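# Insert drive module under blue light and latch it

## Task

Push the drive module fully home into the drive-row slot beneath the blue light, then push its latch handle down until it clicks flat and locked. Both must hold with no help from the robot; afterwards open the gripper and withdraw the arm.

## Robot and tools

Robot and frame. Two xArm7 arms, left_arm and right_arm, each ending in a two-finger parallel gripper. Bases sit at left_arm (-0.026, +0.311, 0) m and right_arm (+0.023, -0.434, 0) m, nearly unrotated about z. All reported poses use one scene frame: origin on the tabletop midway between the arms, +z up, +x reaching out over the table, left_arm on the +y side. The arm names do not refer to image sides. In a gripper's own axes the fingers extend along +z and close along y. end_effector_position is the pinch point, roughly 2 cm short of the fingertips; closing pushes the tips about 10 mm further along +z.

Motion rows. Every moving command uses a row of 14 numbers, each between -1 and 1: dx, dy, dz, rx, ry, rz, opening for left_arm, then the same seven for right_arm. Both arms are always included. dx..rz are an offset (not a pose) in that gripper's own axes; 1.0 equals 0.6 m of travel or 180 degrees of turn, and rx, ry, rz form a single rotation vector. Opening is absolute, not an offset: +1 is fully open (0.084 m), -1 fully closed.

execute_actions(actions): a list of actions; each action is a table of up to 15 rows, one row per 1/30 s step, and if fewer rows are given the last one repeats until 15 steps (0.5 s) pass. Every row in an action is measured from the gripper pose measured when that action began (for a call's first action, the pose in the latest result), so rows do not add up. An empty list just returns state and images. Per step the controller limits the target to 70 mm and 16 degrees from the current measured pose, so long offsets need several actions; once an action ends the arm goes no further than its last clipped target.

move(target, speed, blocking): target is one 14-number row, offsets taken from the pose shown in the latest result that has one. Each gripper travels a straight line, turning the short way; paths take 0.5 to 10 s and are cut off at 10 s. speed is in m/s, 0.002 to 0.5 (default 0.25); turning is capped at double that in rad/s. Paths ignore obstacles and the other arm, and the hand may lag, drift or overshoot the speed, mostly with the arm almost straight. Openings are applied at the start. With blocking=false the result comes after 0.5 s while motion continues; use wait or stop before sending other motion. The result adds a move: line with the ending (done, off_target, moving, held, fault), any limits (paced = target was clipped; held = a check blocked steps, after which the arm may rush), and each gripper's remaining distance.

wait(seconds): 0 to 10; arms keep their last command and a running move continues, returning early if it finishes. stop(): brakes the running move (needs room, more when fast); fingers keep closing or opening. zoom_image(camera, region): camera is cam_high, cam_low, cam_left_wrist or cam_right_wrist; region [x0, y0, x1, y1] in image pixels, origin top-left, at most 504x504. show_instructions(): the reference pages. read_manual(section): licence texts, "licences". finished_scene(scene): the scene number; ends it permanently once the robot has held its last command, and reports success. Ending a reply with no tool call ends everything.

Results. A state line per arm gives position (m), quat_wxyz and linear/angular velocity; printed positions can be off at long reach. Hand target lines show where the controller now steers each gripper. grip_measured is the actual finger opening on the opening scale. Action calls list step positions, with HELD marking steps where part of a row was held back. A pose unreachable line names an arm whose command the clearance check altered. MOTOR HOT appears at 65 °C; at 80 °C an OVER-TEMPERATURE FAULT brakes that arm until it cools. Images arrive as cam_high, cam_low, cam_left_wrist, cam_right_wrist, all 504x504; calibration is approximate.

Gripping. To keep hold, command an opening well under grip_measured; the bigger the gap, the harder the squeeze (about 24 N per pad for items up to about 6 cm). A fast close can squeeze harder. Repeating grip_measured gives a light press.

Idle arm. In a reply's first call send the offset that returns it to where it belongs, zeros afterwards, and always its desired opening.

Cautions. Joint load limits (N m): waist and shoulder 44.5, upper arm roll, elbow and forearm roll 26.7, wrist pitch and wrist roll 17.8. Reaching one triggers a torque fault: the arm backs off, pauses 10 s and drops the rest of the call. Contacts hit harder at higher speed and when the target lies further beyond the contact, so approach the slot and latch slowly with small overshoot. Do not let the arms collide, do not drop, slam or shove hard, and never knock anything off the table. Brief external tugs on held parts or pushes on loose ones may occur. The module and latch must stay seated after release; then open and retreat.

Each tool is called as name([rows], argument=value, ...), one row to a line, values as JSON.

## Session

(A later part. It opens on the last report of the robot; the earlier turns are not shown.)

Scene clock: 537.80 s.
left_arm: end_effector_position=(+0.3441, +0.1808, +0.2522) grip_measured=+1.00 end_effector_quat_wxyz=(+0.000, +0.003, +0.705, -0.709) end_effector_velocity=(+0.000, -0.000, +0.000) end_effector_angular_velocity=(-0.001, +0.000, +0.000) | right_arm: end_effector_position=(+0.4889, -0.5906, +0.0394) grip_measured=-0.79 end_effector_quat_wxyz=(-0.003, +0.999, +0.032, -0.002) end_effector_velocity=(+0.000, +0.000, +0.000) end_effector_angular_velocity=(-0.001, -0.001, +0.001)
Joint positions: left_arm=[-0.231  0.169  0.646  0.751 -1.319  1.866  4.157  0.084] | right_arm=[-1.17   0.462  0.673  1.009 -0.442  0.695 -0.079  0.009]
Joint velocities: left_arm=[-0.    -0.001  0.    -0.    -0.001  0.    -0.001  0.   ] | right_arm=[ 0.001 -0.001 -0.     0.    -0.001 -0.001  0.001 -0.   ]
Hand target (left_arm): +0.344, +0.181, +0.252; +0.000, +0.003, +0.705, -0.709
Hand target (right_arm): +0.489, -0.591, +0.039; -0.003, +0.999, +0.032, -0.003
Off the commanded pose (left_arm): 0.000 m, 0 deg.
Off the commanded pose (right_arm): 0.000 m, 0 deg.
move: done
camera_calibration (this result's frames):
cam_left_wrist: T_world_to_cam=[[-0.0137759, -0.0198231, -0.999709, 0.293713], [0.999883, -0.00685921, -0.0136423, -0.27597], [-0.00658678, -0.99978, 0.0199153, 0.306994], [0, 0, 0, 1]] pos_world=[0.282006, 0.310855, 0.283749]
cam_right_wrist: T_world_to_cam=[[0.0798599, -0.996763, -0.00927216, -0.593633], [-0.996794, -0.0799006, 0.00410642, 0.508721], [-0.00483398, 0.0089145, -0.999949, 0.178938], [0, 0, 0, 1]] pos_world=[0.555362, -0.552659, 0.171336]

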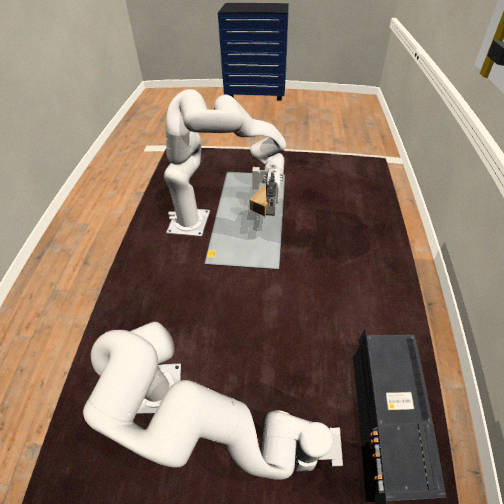

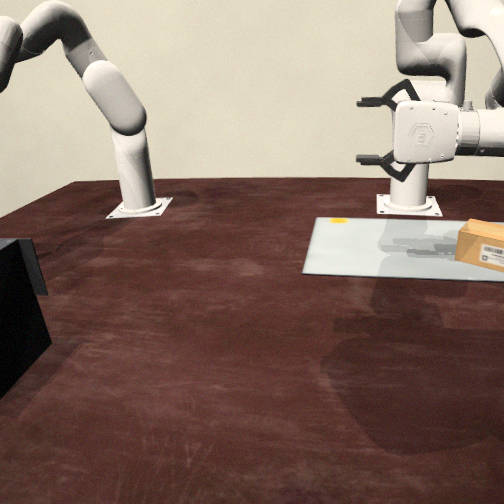

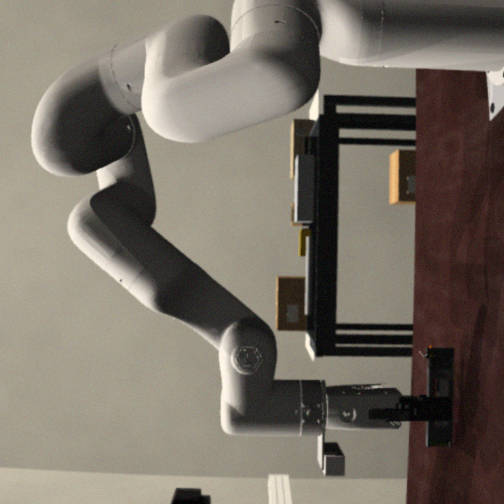

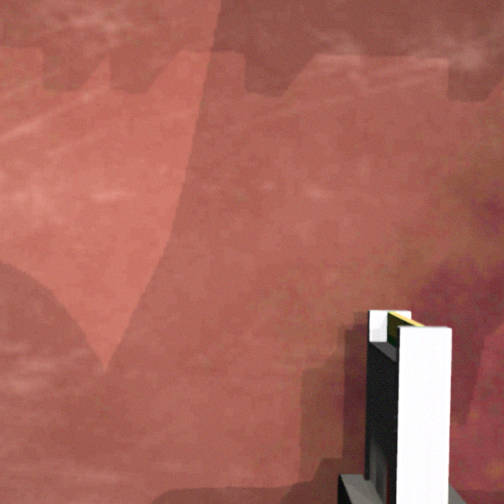

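move(target=[0,0,0,0,0,0,1, 0,0,0.03,0,0,0,-1], speed=0.01)

zoom_image(camera="cam_left_wrist", region=[360,320,504,464])

Scene clock: 544.53 s.
left_arm: end_effector_position=(+0.3441, +0.1808, +0.2522) grip_measured=+1.00 end_effector_quat_wxyz=(+0.000, +0.003, +0.705, -0.709) end_effector_velocity=(+0.000, +0.000, +0.000) end_effector_angular_velocity=(+0.000, -0.001, +0.001) | right_arm: end_effector_position=(+0.4910, -0.5911, +0.0233) grip_measured=-0.79 end_effector_quat_wxyz=(-0.002, +0.999, +0.032, +0.000) end_effector_velocity=(-0.001, -0.000, -0.004) end_effector_angular_velocity=(+0.004, +0.002, -0.001)
Joint positions: left_arm=[-0.231  0.169  0.646  0.751 -1.319  1.866  4.157  0.084] | right_arm=[-1.145  0.501  0.643  1.012 -0.484  0.658 -0.051  0.009]
Joint velocities: left_arm=[-0. -0.  0.  0. -0. -0.  0.  0.] | right_arm=[-0.     0.008 -0.004 -0.001 -0.004 -0.005  0.001  0.   ]
Hand target (left_arm): +0.344, +0.181, +0.252; +0.000, +0.003, +0.705, -0.709
Hand target (right_arm): +0.489, -0.590, +0.021; -0.003, +0.999, +0.032, -0.002
Off the commanded pose (left_arm): 0.000 m, 0 deg.
Off the commanded pose (right_arm): 0.003 m, 0 deg.
move: done
camera_calibration (this result's frames):
cam_left_wrist: T_world_to_cam=[[-0.0137762, -0.0198231, -0.999709, 0.293713], [0.999883, -0.00685905, -0.0136426, -0.27597], [-0.00658661, -0.99978, 0.0199152, 0.306994], [0, 0, 0, 1]] pos_world=[0.282006, 0.310855, 0.283749]
cam_right_wrist: T_world_to_cam=[[0.0802982, -0.99675, -0.00645421, -0.594672], [-0.996771, -0.0802916, -0.00126564, 0.510675], [0.000743307, 0.006535, -0.999978, 0.158741], [0, 0, 0, 1]] pos_world=[0.556659, -0.552774, 0.155546]

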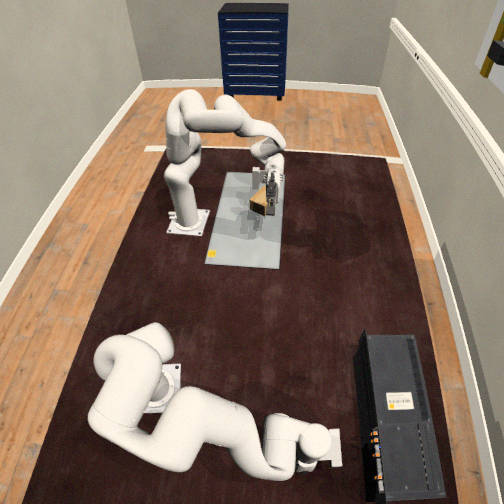

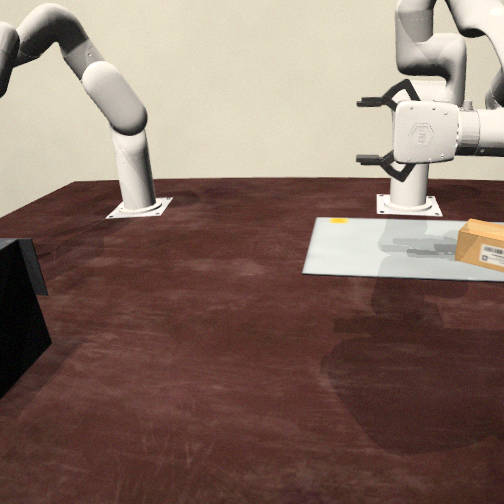

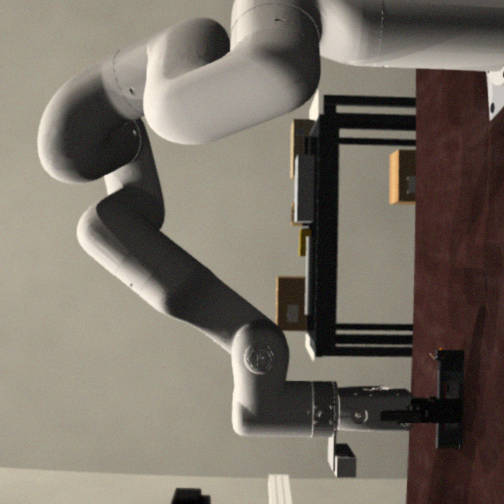

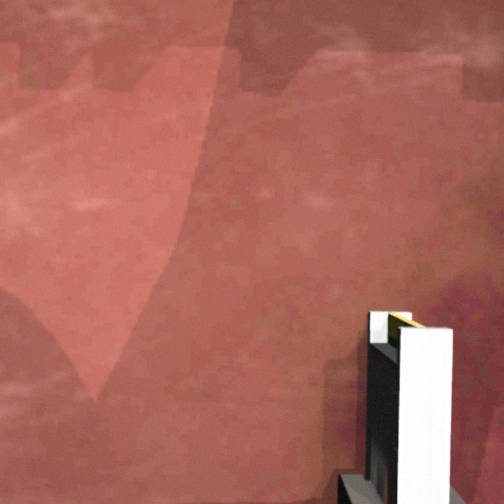

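Region (360, 320, 504, 464) of cam_left_wrist's 504x504 image, scaled by 3.500, with more detail than that image has.

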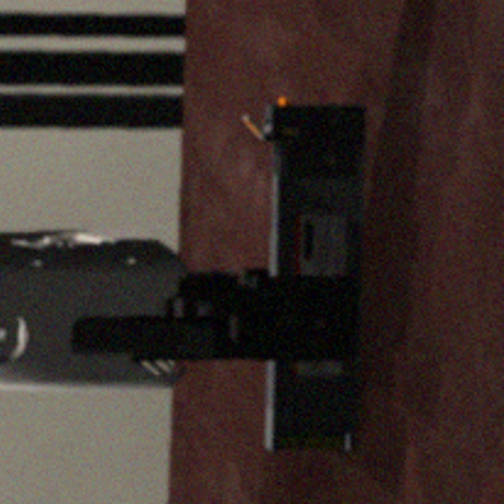

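move(target=[0,0,0,0,0,0,1, 0,0,0,0,0,0,-0.4], speed=0.01)

move(target=[0,0,0,0,0,0,1, -0.075,0,-0.004,0,0,0,-0.4], speed=0.03)

zoom_image(camera="cam_left_wrist", region=[360,320,504,464])

Scene clock: 549.83 s.
left_arm: end_effector_position=(+0.3441, +0.1808, +0.2522) grip_measured=+1.00 end_effector_quat_wxyz=(+0.000, +0.003, +0.705, -0.709) end_effector_velocity=(-0.000, +0.000, -0.000) end_effector_angular_velocity=(+0.001, +0.001, -0.001) | right_arm: end_effector_position=(+0.4887, -0.5911, +0.0213) grip_measured=-0.42 end_effector_quat_wxyz=(-0.003, +0.999, +0.032, -0.002) end_effector_velocity=(+0.010, -0.001, +0.008) end_effector_angular_velocity=(-0.008, -0.024, +0.004)
Joint positions: left_arm=[-0.231  0.169  0.646  0.751 -1.319  1.866  4.157  0.084] | right_arm=[-1.145  0.503  0.64   1.01  -0.483  0.659 -0.051  0.026]
Joint velocities: left_arm=[ 0.     0.     0.    -0.     0.001  0.    -0.    -0.   ] | right_arm=[ 0.004 -0.008  0.005  0.012  0.003 -0.006 -0.002  0.   ]
Hand target (left_arm): +0.344, +0.181, +0.252; +0.000, +0.003, +0.705, -0.709
Hand target (right_arm): +0.491, -0.591, +0.023; -0.002, +0.999, +0.032, +0.000
Off the commanded pose (left_arm): 0.000 m, 0 deg.
Off the commanded pose (right_arm): 0.003 m, 0 deg.
move: done
camera_calibration (this result's frames):
cam_left_wrist: T_world_to_cam=[[-0.0137762, -0.019823, -0.999709, 0.293713], [0.999883, -0.00685874, -0.0136426, -0.27597], [-0.00658631, -0.99978, 0.0199151, 0.306994], [0, 0, 0, 1]] pos_world=[0.282006, 0.310856, 0.283748]
cam_right_wrist: T_world_to_cam=[[0.0788303, -0.996848, -0.00890338, -0.593854], [-0.996876, -0.0788696, 0.00414392, 0.509173], [-0.00483306, 0.0085489, -0.999952, 0.160631], [0, 0, 0, 1]] pos_world=[0.555173, -0.553198, 0.153225]

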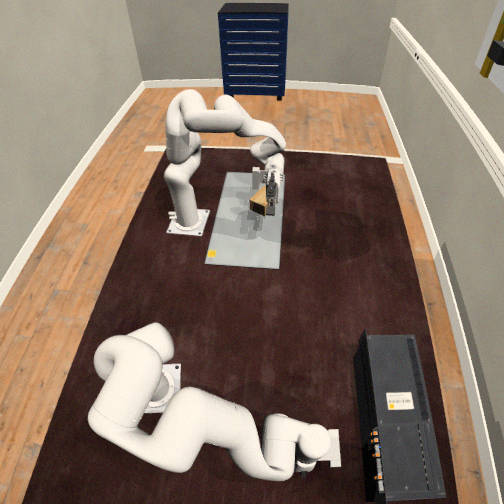

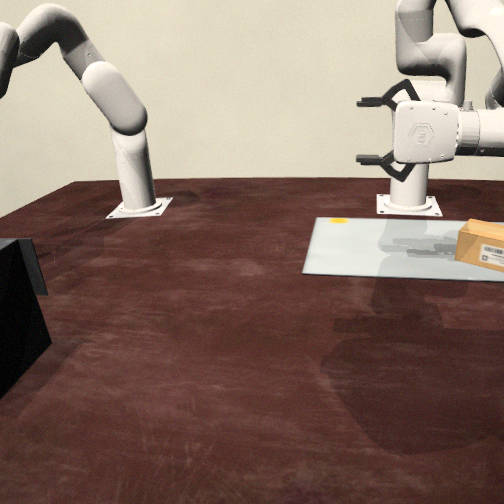

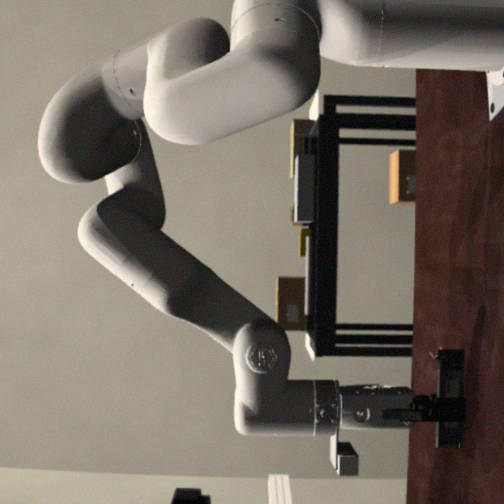

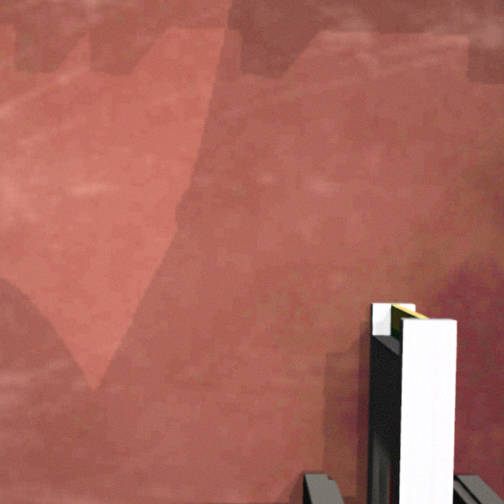

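Scene clock: 551.60 s.
left_arm: end_effector_position=(+0.3441, +0.1808, +0.2522) grip_measured=+1.00 end_effector_quat_wxyz=(+0.000, +0.003, +0.705, -0.709) end_effector_velocity=(-0.000, -0.000, -0.001) end_effector_angular_velocity=(+0.001, +0.004, -0.001) | right_arm: end_effector_position=(+0.4440, -0.5937, +0.0241) grip_measured=-0.42 end_effector_quat_wxyz=(-0.003, +0.999, +0.032, -0.002) end_effector_velocity=(+0.001, +0.001, +0.001) end_effector_angular_velocity=(+0.001, -0.002, +0.002)
Joint positions: left_arm=[-0.231  0.169  0.646  0.751 -1.319  1.866  4.157  0.084] | right_arm=[-1.249  0.386  0.681  0.844 -0.434  0.589 -0.115  0.026]
Joint velocities: left_arm=[-0.     0.003 -0.001 -0.     0.     0.    -0.001 -0.   ] | right_arm=[-0.001 -0.     0.003  0.     0.002 -0.001 -0.001 -0.   ]
Hand target (left_arm): +0.344, +0.181, +0.252; +0.000, +0.003, +0.705, -0.709
Hand target (right_arm): +0.444, -0.594, +0.024; -0.003, +0.999, +0.032, -0.002
Off the commanded pose (left_arm): 0.000 m, 0 deg.
Off the commanded pose (right_arm): 0.000 m, 0 deg.
move: done
camera_calibration (this result's frames):
cam_left_wrist: T_world_to_cam=[[-0.0137764, -0.0198229, -0.999709, 0.293713], [0.999883, -0.00685864, -0.0136429, -0.27597], [-0.0065862, -0.99978, 0.0199151, 0.306994], [0, 0, 0, 1]] pos_world=[0.282006, 0.310856, 0.283748]
cam_right_wrist: T_world_to_cam=[[0.0789098, -0.996837, -0.0094511, -0.592921], [-0.996872, -0.0789464, 0.00356627, 0.464358], [-0.00430112, 0.00914013, -0.999949, 0.163358], [0, 0, 0, 1]] pos_world=[0.510395, -0.555879, 0.15609]

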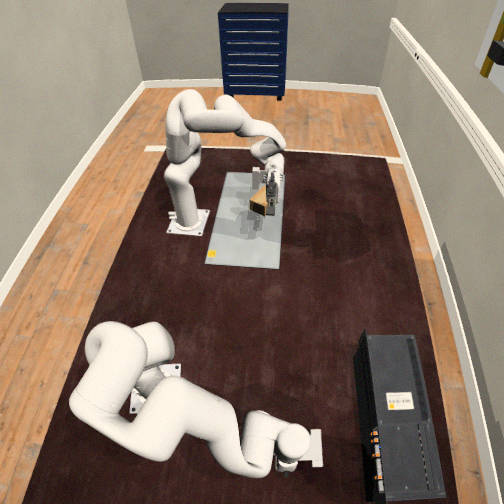

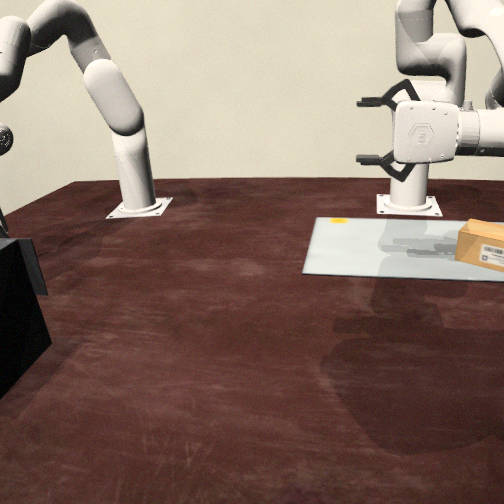

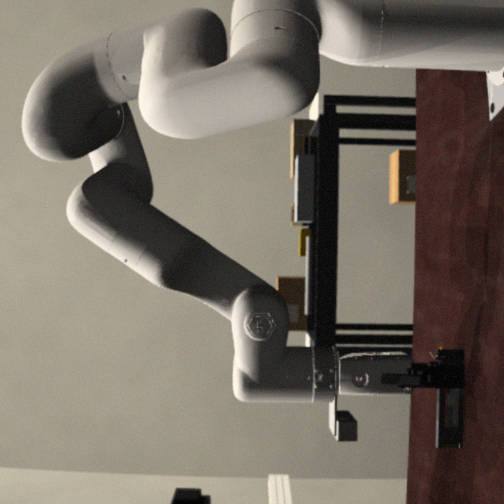

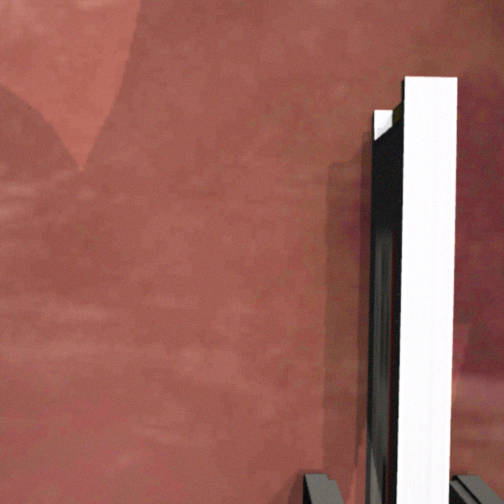

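Region (360, 320, 504, 464) of cam_left_wrist's 504x504 image, scaled by 3.500, with more detail than that image has.

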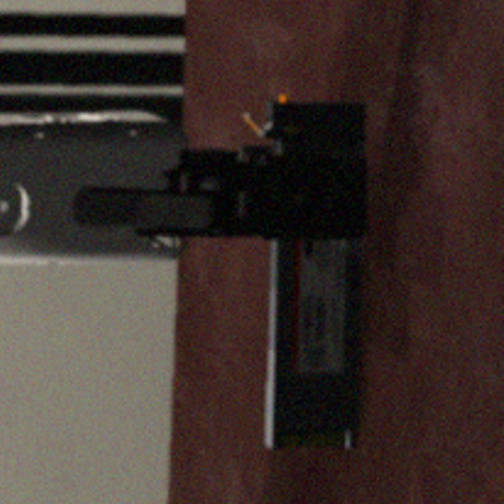

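move(target=[0,0,0,0,0,0,1, 0,0,0,0,0,0,-1])

move(target=[0,0,0,0,0,0,1, 0,0,-0.219,0,0,0,-1], speed=0.1)

move(target=[0,0,0,0,0,0,1, 0.2,-0.0065,0,0,0,0,-1], speed=0.08)

Scene clock: 560.23 s.
left_arm: end_effector_position=(+0.3441, +0.1808, +0.2522) grip_measured=+1.00 end_effector_quat_wxyz=(+0.000, +0.003, +0.705, -0.709) end_effector_velocity=(+0.000, +0.000, -0.001) end_effector_angular_velocity=(+0.001, +0.002, +0.000) | right_arm: end_effector_position=(+0.4440, -0.5937, +0.0241) grip_measured=-0.79 end_effector_quat_wxyz=(-0.003, +0.999, +0.032, -0.002) end_effector_velocity=(+0.000, +0.000, +0.000) end_effector_angular_velocity=(+0.000, -0.000, +0.000)
Joint positions: left_arm=[-0.231  0.169  0.646  0.751 -1.319  1.866  4.157  0.084] | right_arm=[-1.249  0.386  0.681  0.844 -0.434  0.589 -0.116  0.009]
Joint velocities: left_arm=[-0.     0.001  0.001  0.     0.001 -0.001 -0.001  0.   ] | right_arm=[-0.001  0.     0.002  0.    -0.     0.     0.    -0.   ]
Hand target (left_arm): +0.344, +0.181, +0.252; +0.000, +0.003, +0.705, -0.709
Hand target (right_arm): +0.444, -0.594, +0.024; -0.003, +0.999, +0.032, -0.002
Off the commanded pose (left_arm): 0.000 m, 0 deg.
Off the commanded pose (right_arm): 0.000 m, 0 deg.
move: done
camera_calibration (this result's frames):
cam_left_wrist: T_world_to_cam=[[-0.0137765, -0.0198228, -0.999709, 0.293713], [0.999883, -0.0068589, -0.0136429, -0.27597], [-0.00658646, -0.99978, 0.019915, 0.306994], [0, 0, 0, 1]] pos_world=[0.282006, 0.310855, 0.283748]
cam_right_wrist: T_world_to_cam=[[0.0788807, -0.996839, -0.0094745, -0.592912], [-0.996875, -0.0789179, 0.00362333, 0.464348], [-0.00435958, 0.00915908, -0.999949, 0.163377], [0, 0, 0, 1]] pos_world=[0.510378, -0.555889, 0.156069]

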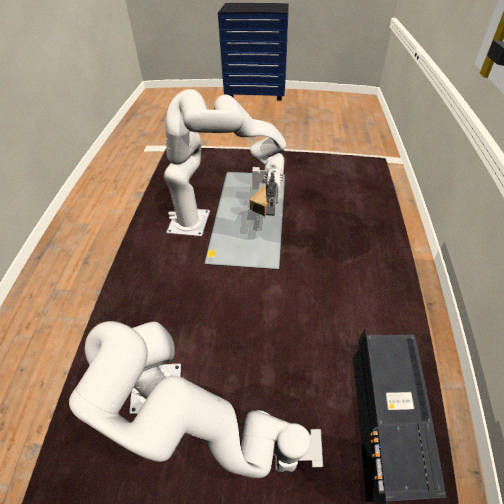

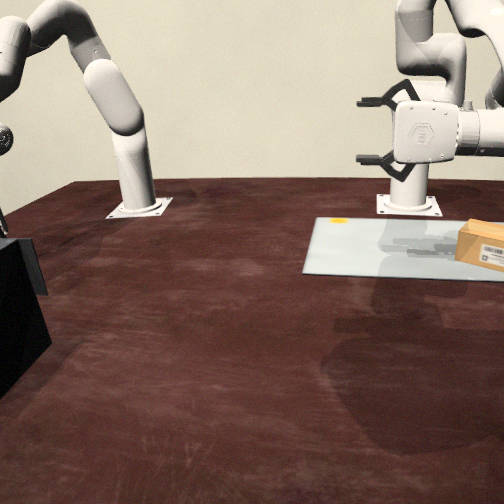

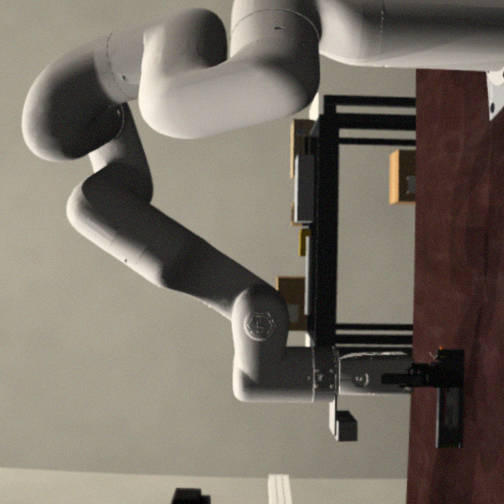

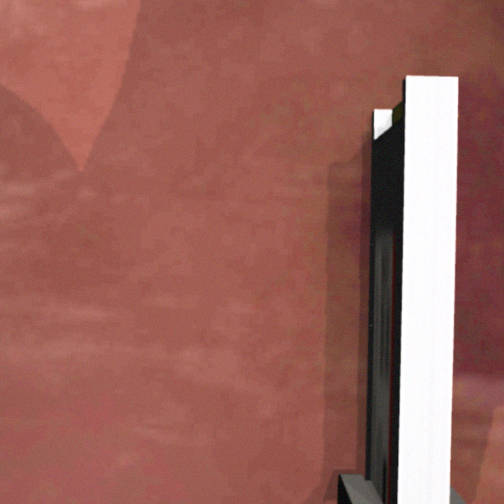

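Scene clock: 561.87 s.
left_arm: end_effector_position=(+0.3441, +0.1808, +0.2522) grip_measured=+1.00 end_effector_quat_wxyz=(+0.000, +0.003, +0.705, -0.709) end_effector_velocity=(-0.000, -0.000, +0.000) end_effector_angular_velocity=(-0.001, +0.001, -0.001) | right_arm: end_effector_position=(+0.4442, -0.5949, +0.1555) grip_measured=-0.79 end_effector_quat_wxyz=(-0.004, +1.000, +0.031, -0.002) end_effector_velocity=(+0.000, -0.001, +0.001) end_effector_angular_velocity=(-0.000, -0.000, -0.000)
Joint positions: left_arm=[-0.231  0.169  0.646  0.751 -1.319  1.866  4.157  0.084] | right_arm=[-1.384  0.037  0.838  0.928 -0.028  0.911 -0.407  0.009]
Joint velocities: left_arm=[ 0.    -0.001 -0.001  0.    -0.     0.001 -0.002 -0.   ] | right_arm=[-0.001 -0.001 -0.     0.002  0.001  0.002 -0.002  0.   ]
Hand target (left_arm): +0.344, +0.181, +0.252; +0.000, +0.003, +0.705, -0.709
Hand target (right_arm): +0.445, -0.595, +0.156; -0.003, +1.000, +0.031, -0.002
Off the commanded pose (left_arm): 0.000 m, 0 deg.
Off the commanded pose (right_arm): 0.000 m, 0 deg.
move: done
camera_calibration (this result's frames):
cam_left_wrist: T_world_to_cam=[[-0.0137769, -0.0198229, -0.999709, 0.293713], [0.999883, -0.00685898, -0.0136433, -0.27597], [-0.00658653, -0.99978, 0.019915, 0.306994], [0, 0, 0, 1]] pos_world=[0.282006, 0.310855, 0.283748]
cam_right_wrist: T_world_to_cam=[[0.0780172, -0.996898, -0.0104039, -0.592325], [-0.996941, -0.0780618, 0.00395228, 0.464506], [-0.00475217, 0.0100637, -0.999938, 0.295494], [0, 0, 0, 1]] pos_world=[0.510701, -0.557201, 0.287477]

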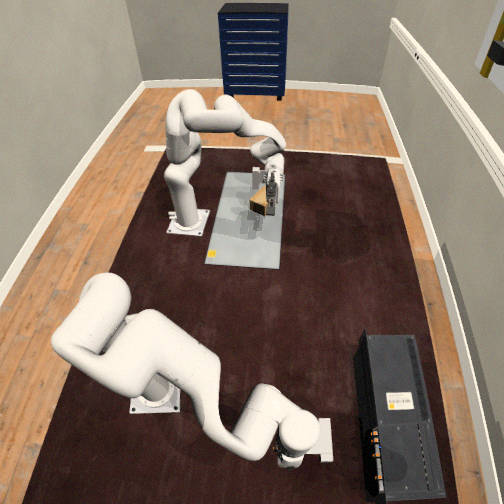

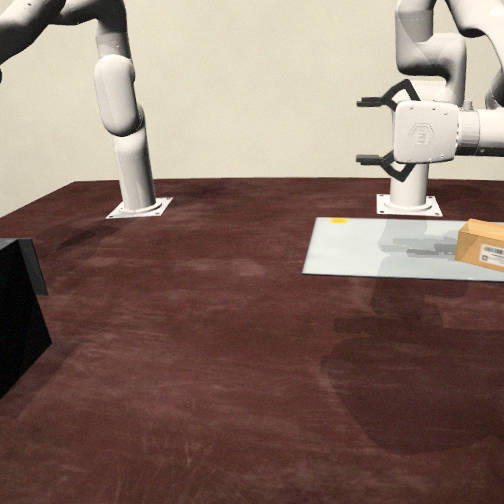

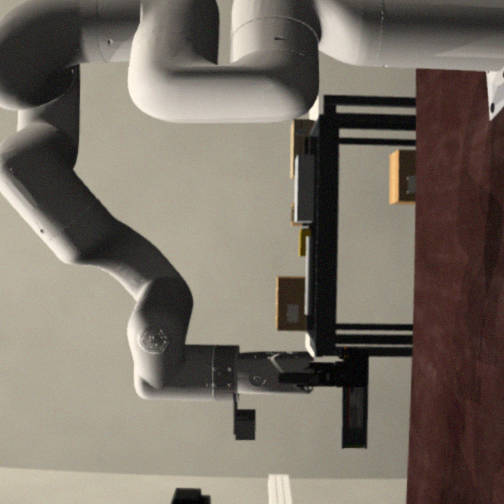

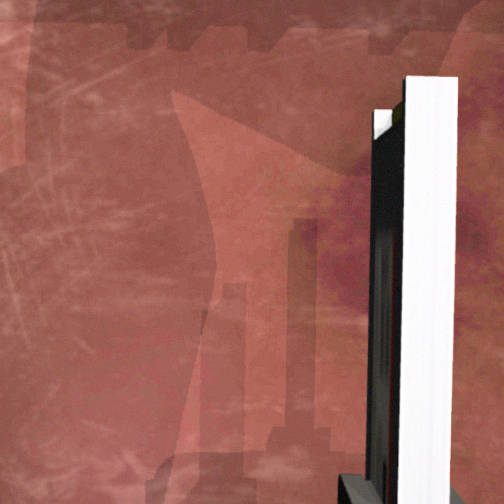

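Scene clock: 563.67 s.
left_arm: end_effector_position=(+0.3441, +0.1808, +0.2522) grip_measured=+1.00 end_effector_quat_wxyz=(+0.000, +0.003, +0.705, -0.709) end_effector_velocity=(-0.000, -0.000, -0.000) end_effector_angular_velocity=(+0.000, +0.001, -0.001) | right_arm: end_effector_position=(+0.5635, -0.5841, +0.1542) grip_measured=-0.79 end_effector_quat_wxyz=(-0.003, +1.000, +0.031, -0.003) end_effector_velocity=(+0.001, -0.001, +0.001) end_effector_angular_velocity=(-0.000, -0.001, -0.002)
Joint positions: left_arm=[-0.231  0.169  0.646  0.751 -1.319  1.866  4.157  0.084] | right_arm=[-1.108  0.488  0.773  1.398 -0.377  1.074 -0.086  0.009]
Joint velocities: left_arm=[-0.     0.001 -0.    -0.     0.     0.     0.    -0.   ] | right_arm=[ 0.001  0.    -0.001  0.004  0.001  0.002  0.    -0.   ]
Hand target (left_arm): +0.344, +0.181, +0.252; +0.000, +0.003, +0.705, -0.709
Hand target (right_arm): +0.564, -0.584, +0.154; -0.003, +1.000, +0.031, -0.003
Off the commanded pose (left_arm): 0.000 m, 0 deg.
Off the commanded pose (right_arm): 0.001 m, 0 deg.
move: done
camera_calibration (this result's frames):
cam_left_wrist: T_world_to_cam=[[-0.013777, -0.0198228, -0.999709, 0.293713], [0.999883, -0.0068587, -0.0136434, -0.27597], [-0.00658625, -0.99978, 0.0199149, 0.306994], [0, 0, 0, 1]] pos_world=[0.282006, 0.310856, 0.283748]
cam_right_wrist: T_world_to_cam=[[0.0774348, -0.996959, -0.00878665, -0.590869], [-0.996979, -0.0774834, 0.00533078, 0.584464], [-0.00599538, 0.00834732, -0.999947, 0.29434], [0, 0, 0, 1]] pos_world=[0.630217, -0.546243, 0.286017]

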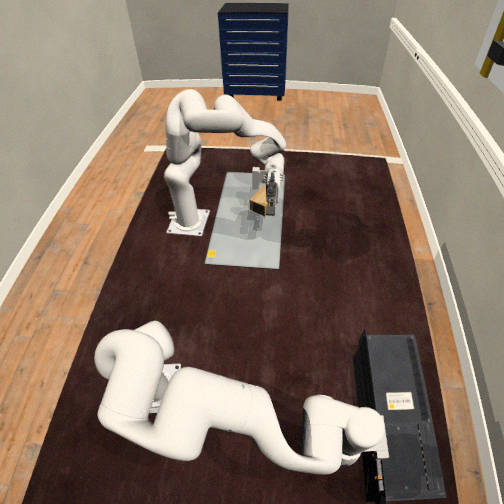

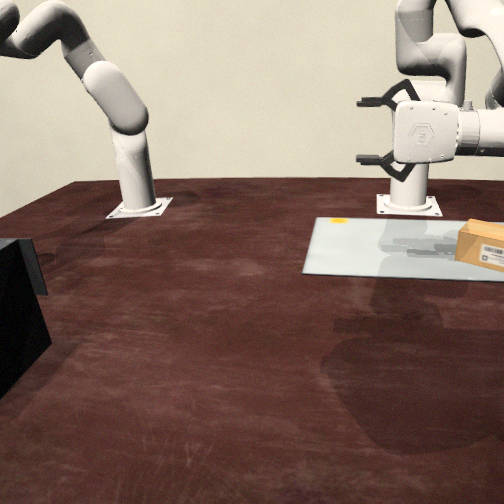

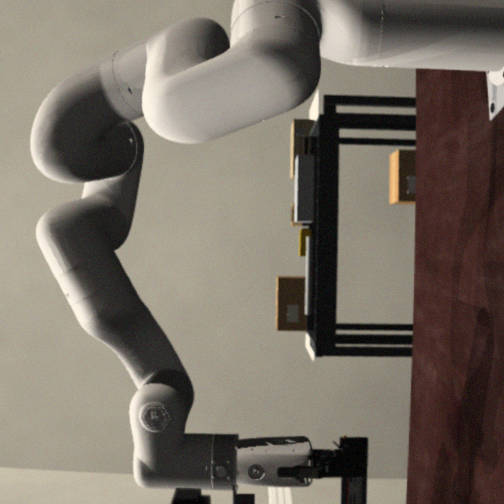

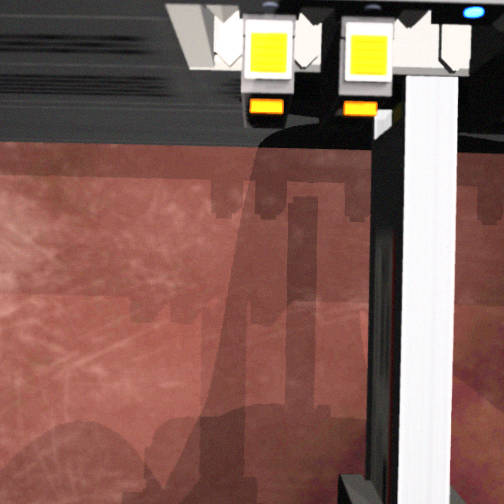

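execute_actions(actions=[])

Scene clock: 573.80 s.
left_arm: end_effector_position=(+0.3441, +0.1808, +0.2522) grip_measured=+1.00 end_effector_quat_wxyz=(+0.000, +0.003, +0.705, -0.709) end_effector_velocity=(+0.000, +0.000, -0.000) end_effector_angular_velocity=(+0.000, +0.001, +0.000) | right_arm: end_effector_position=(+0.5637, -0.5839, +0.1542) grip_measured=-0.79 end_effector_quat_wxyz=(-0.003, +1.000, +0.031, -0.003) end_effector_velocity=(-0.000, -0.001, -0.000) end_effector_angular_velocity=(-0.000, +0.001, -0.001)
Joint positions: left_arm=[-0.231  0.169  0.646  0.751 -1.319  1.866  4.157  0.084] | right_arm=[-1.107  0.488  0.773  1.399 -0.377  1.074 -0.086  0.009]
Joint velocities: left_arm=[-0.     0.     0.     0.     0.    -0.    -0.001 -0.   ] | right_arm=[-0.001  0.001 -0.     0.    -0.001  0.     0.    -0.   ]
Hand target (left_arm): +0.344, +0.181, +0.252; +0.000, +0.003, +0.705, -0.709
Hand target (right_arm): +0.564, -0.584, +0.154; -0.003, +1.000, +0.031, -0.003
Off the commanded pose (left_arm): 0.000 m, 0 deg.
Off the commanded pose (right_arm): 0.001 m, 0 deg.
camera_calibration (this result's frames):
cam_left_wrist: T_world_to_cam=[[-0.0137771, -0.0198229, -0.999709, 0.293713], [0.999883, -0.00685871, -0.0136435, -0.27597], [-0.00658626, -0.99978, 0.0199151, 0.306994], [0, 0, 0, 1]] pos_world=[0.282006, 0.310855, 0.283748]
cam_right_wrist: T_world_to_cam=[[0.0777113, -0.996936, -0.00897212, -0.590832], [-0.996958, -0.0777602, 0.00523385, 0.584474], [-0.00591549, 0.0085381, -0.999946, 0.294375], [0, 0, 0, 1]] pos_world=[0.630352, -0.546086, 0.285999]

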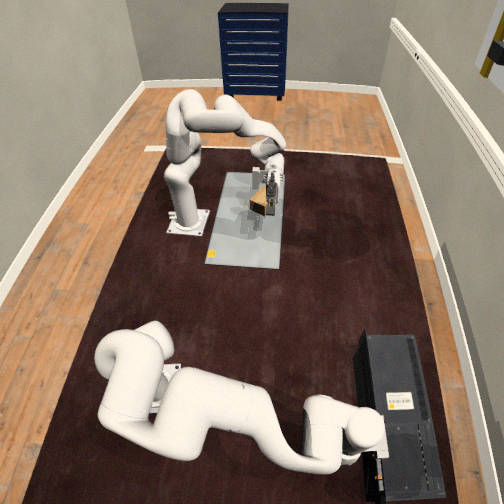

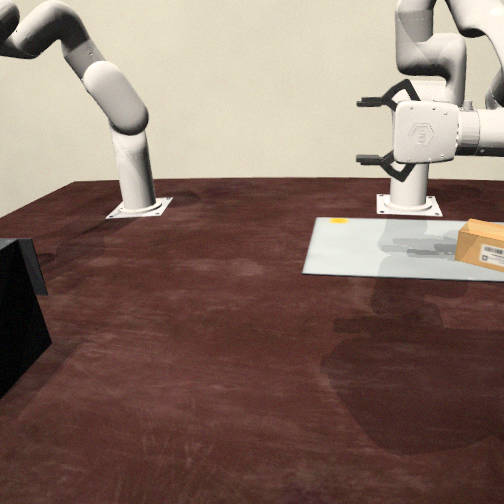

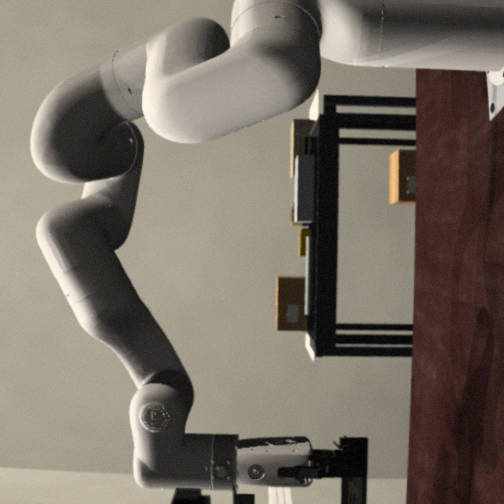

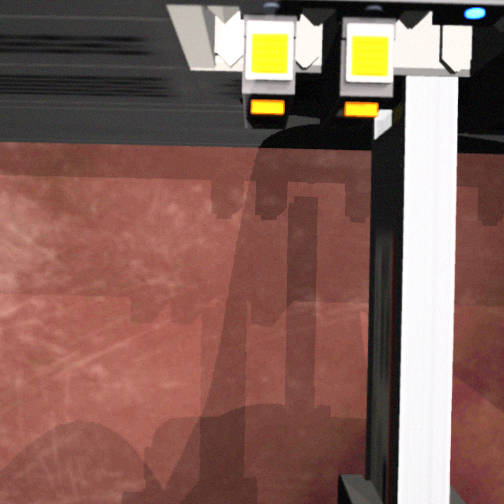

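move(target=[0,0,0,0,0,0,1,0,0.006,-0.0015,0,0,0,-1], speed=0.01)

move(target=[0,0,0,0,0,0,1,0.03,0,0,0,0,0,-1], speed=0.01)

Scene clock: 583.60 s.
left_arm: end_effector_position=(+0.3441, +0.1808, +0.2522) grip_measured=+1.00 end_effector_quat_wxyz=(+0.000, +0.003, +0.705, -0.709) end_effector_velocity=(-0.000, -0.000, -0.000) end_effector_angular_velocity=(+0.000, +0.000, -0.001) | right_arm: end_effector_position=(+0.5639, -0.5875, +0.1550) grip_measured=-0.79 end_effector_quat_wxyz=(-0.003, +1.000, +0.031, -0.003) end_effector_velocity=(-0.000, +0.000, -0.000) end_effector_angular_velocity=(+0.001, +0.001, +0.001)
Joint positions: left_arm=[-0.231  0.169  0.646  0.751 -1.319  1.866  4.157  0.084] | right_arm=[-1.11   0.491  0.771  1.406 -0.377  1.078 -0.092  0.009]
Joint velocities: left_arm=[ 0.    -0.    -0.     0.     0.001  0.     0.     0.   ] | right_arm=[ 0.     0.    -0.    -0.001  0.     0.    -0.001  0.   ]
Hand target (left_arm): +0.344, +0.181, +0.252; +0.000, +0.003, +0.705, -0.709
Hand target (right_arm): +0.564, -0.588, +0.155; -0.003, +1.000, +0.031, -0.003
Off the commanded pose (left_arm): 0.000 m, 0 deg.
Off the commanded pose (right_arm): 0.000 m, 0 deg.
move: done
camera_calibration (this result's frames):
cam_left_wrist: T_world_to_cam=[[-0.0137769, -0.0198227, -0.999709, 0.293713], [0.999883, -0.00685856, -0.0136433, -0.27597], [-0.00658611, -0.99978, 0.0199149, 0.306994], [0, 0, 0, 1]] pos_world=[0.282006, 0.310856, 0.283748]
cam_right_wrist: T_world_to_cam=[[0.0776857, -0.996938, -0.0089707, -0.594417], [-0.99696, -0.0777349, 0.00527238, 0.584406], [-0.00595357, 0.00853384, -0.999946, 0.295281], [0, 0, 0, 1]] pos_world=[0.630566, -0.549688, 0.286852]

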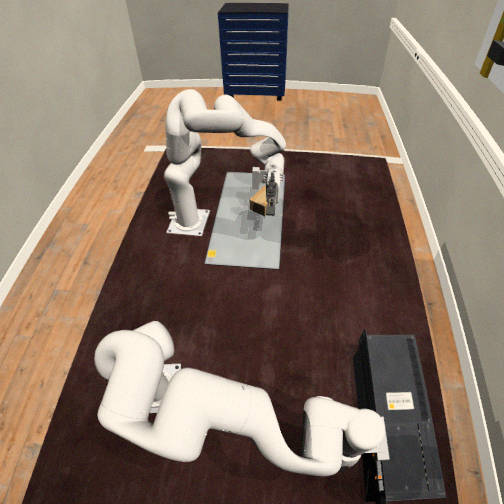

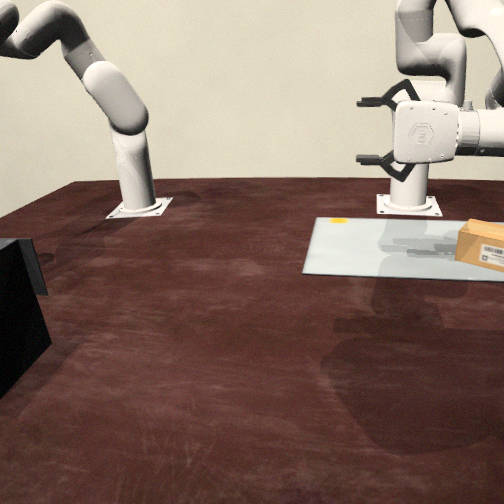

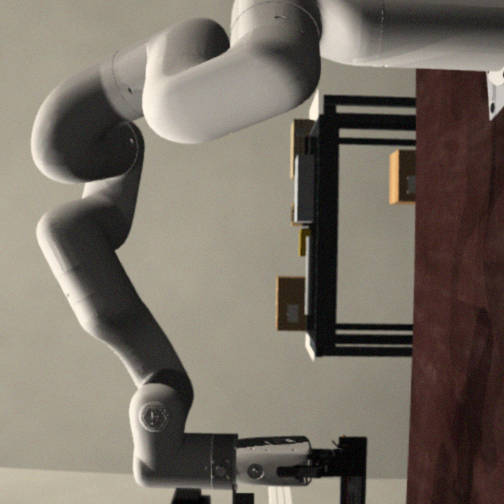

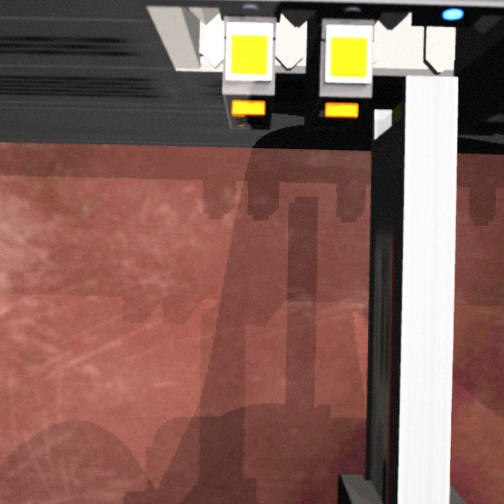

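Scene clock: 585.63 s.
left_arm: end_effector_position=(+0.3441, +0.1808, +0.2522) grip_measured=+1.00 end_effector_quat_wxyz=(+0.000, +0.003, +0.705, -0.709) end_effector_velocity=(-0.000, +0.000, +0.000) end_effector_angular_velocity=(+0.000, +0.001, +0.000) | right_arm: end_effector_position=(+0.5817, -0.5868, +0.1548) grip_measured=-0.79 end_effector_quat_wxyz=(-0.003, +1.000, +0.031, -0.003) end_effector_velocity=(-0.000, -0.000, -0.000) end_effector_angular_velocity=(+0.000, +0.001, -0.000)
Joint positions: left_arm=[-0.231  0.169  0.646  0.751 -1.319  1.866  4.157  0.084] | right_arm=[-1.058  0.549  0.751  1.491 -0.405  1.112 -0.073  0.009]
Joint velocities: left_arm=[ 0.    -0.001  0.    -0.     0.001 -0.    -0.001 -0.   ] | right_arm=[ 0.     0.    -0.001  0.     0.     0.    -0.001  0.   ]
Hand target (left_arm): +0.344, +0.181, +0.252; +0.000, +0.003, +0.705, -0.709
Hand target (right_arm): +0.582, -0.586, +0.155; -0.003, +1.000, +0.031, -0.003
Off the commanded pose (left_arm): 0.000 m, 0 deg.
Off the commanded pose (right_arm): 0.000 m, 0 deg.
move: done
camera_calibration (this result's frames):
cam_left_wrist: T_world_to_cam=[[-0.0137767, -0.0198229, -0.999709, 0.293713], [0.999883, -0.00685857, -0.0136431, -0.27597], [-0.00658612, -0.99978, 0.0199151, 0.306994], [0, 0, 0, 1]] pos_world=[0.282006, 0.310856, 0.283748]
cam_right_wrist: T_world_to_cam=[[0.0770194, -0.996994, -0.00845149, -0.594833], [-0.99701, -0.0770688, 0.00568047, 0.602589], [-0.00631474, 0.00798871, -0.999948, 0.295032], [0, 0, 0, 1]] pos_world=[0.648464, -0.548961, 0.286567]

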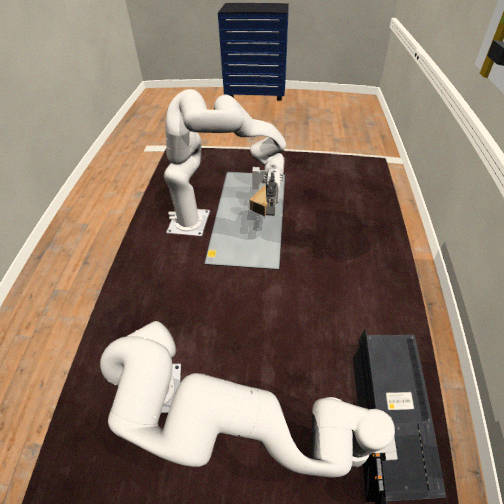

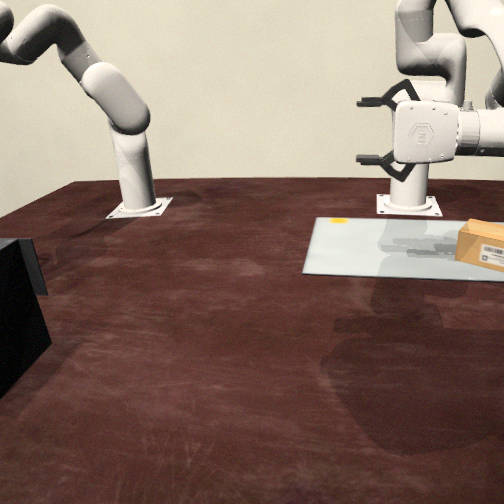

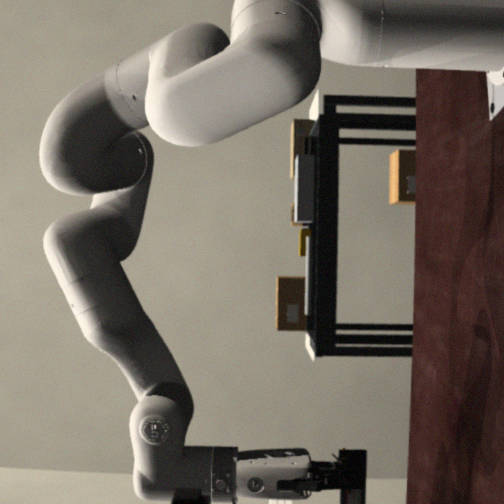

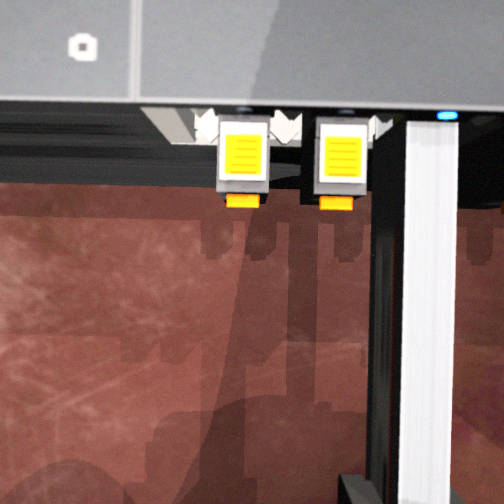

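move(target=[0,0,0,0,0,0,1,0.02,0,0,0,0,0,-1], speed=0.008)

zoom_image(camera="cam_left_wrist", region=[250,384,440,504])

Scene clock: 590.17 s.
left_arm: end_effector_position=(+0.3441, +0.1808, +0.2522) grip_measured=+1.00 end_effector_quat_wxyz=(+0.000, +0.003, +0.705, -0.709) end_effector_velocity=(+0.000, +0.000, +0.000) end_effector_angular_velocity=(+0.001, -0.001, +0.000) | right_arm: end_effector_position=(+0.5937, -0.5861, +0.1547) grip_measured=-0.79 end_effector_quat_wxyz=(-0.003, +1.000, +0.031, -0.003) end_effector_velocity=(+0.000, +0.000, -0.000) end_effector_angular_velocity=(+0.000, +0.000, +0.001)
Joint positions: left_arm=[-0.231  0.169  0.646  0.751 -1.319  1.866  4.157  0.084] | right_arm=[-1.024  0.589  0.739  1.55  -0.421  1.136 -0.063  0.009]
Joint velocities: left_arm=[-0.    -0.001  0.001  0.     0.001 -0.001  0.     0.   ] | right_arm=[ 0.001  0.001 -0.001  0.001  0.     0.001 -0.    -0.   ]
Hand target (left_arm): +0.344, +0.181, +0.252; +0.000, +0.003, +0.705, -0.709
Hand target (right_arm): +0.594, -0.586, +0.155; -0.003, +1.000, +0.031, -0.003
Off the commanded pose (left_arm): 0.000 m, 0 deg.
Off the commanded pose (right_arm): 0.000 m, 0 deg.
move: done
camera_calibration (this result's frames):
cam_left_wrist: T_world_to_cam=[[-0.0137771, -0.0198228, -0.999709, 0.293713], [0.999883, -0.00685869, -0.0136435, -0.27597], [-0.00658624, -0.99978, 0.019915, 0.306994], [0, 0, 0, 1]] pos_world=[0.282006, 0.310855, 0.283748]
cam_right_wrist: T_world_to_cam=[[0.0771449, -0.996986, -0.00827713, -0.595063], [-0.997, -0.077193, 0.00566059, 0.614548], [-0.00628246, 0.00781561, -0.99995, 0.294898], [0, 0, 0, 1]] pos_world=[0.660463, -0.548135, 0.286479]

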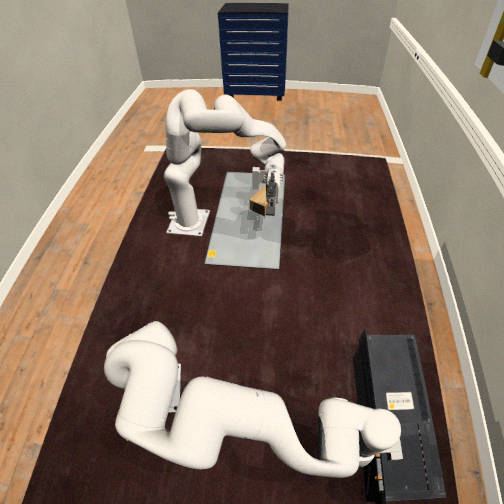

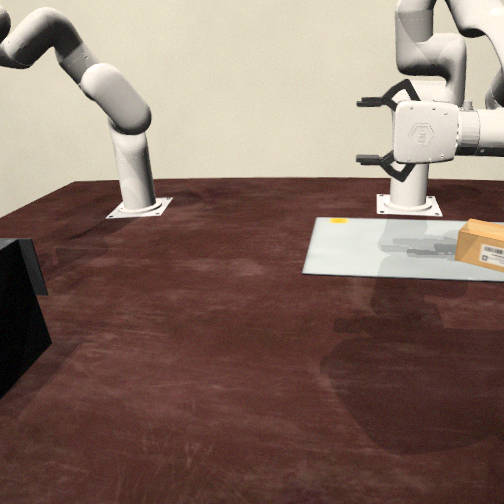

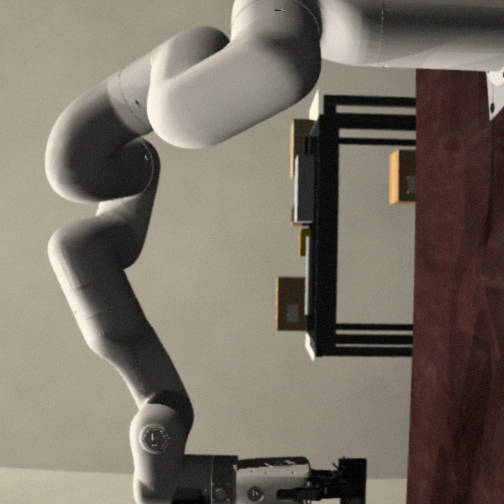

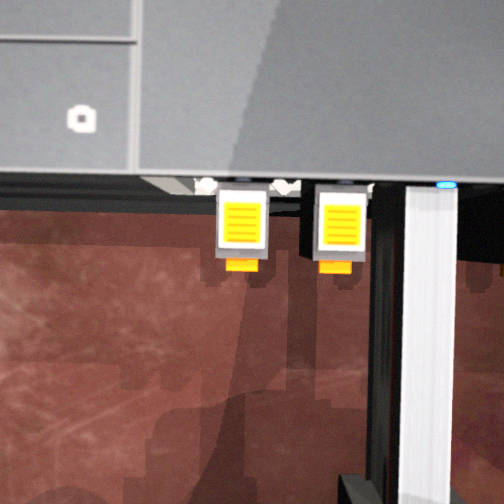

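Region (250, 384, 440, 504) of cam_left_wrist's 504x504 image, scaled by 2.653, with more detail than that image has; it fills the top 318 rows of this view, and the rest is white.

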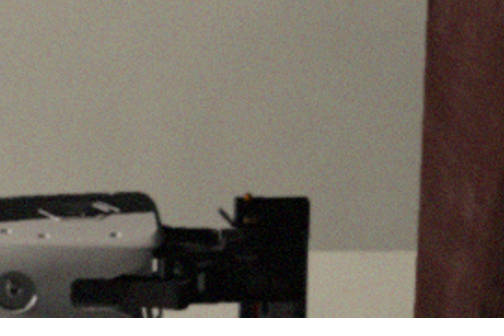

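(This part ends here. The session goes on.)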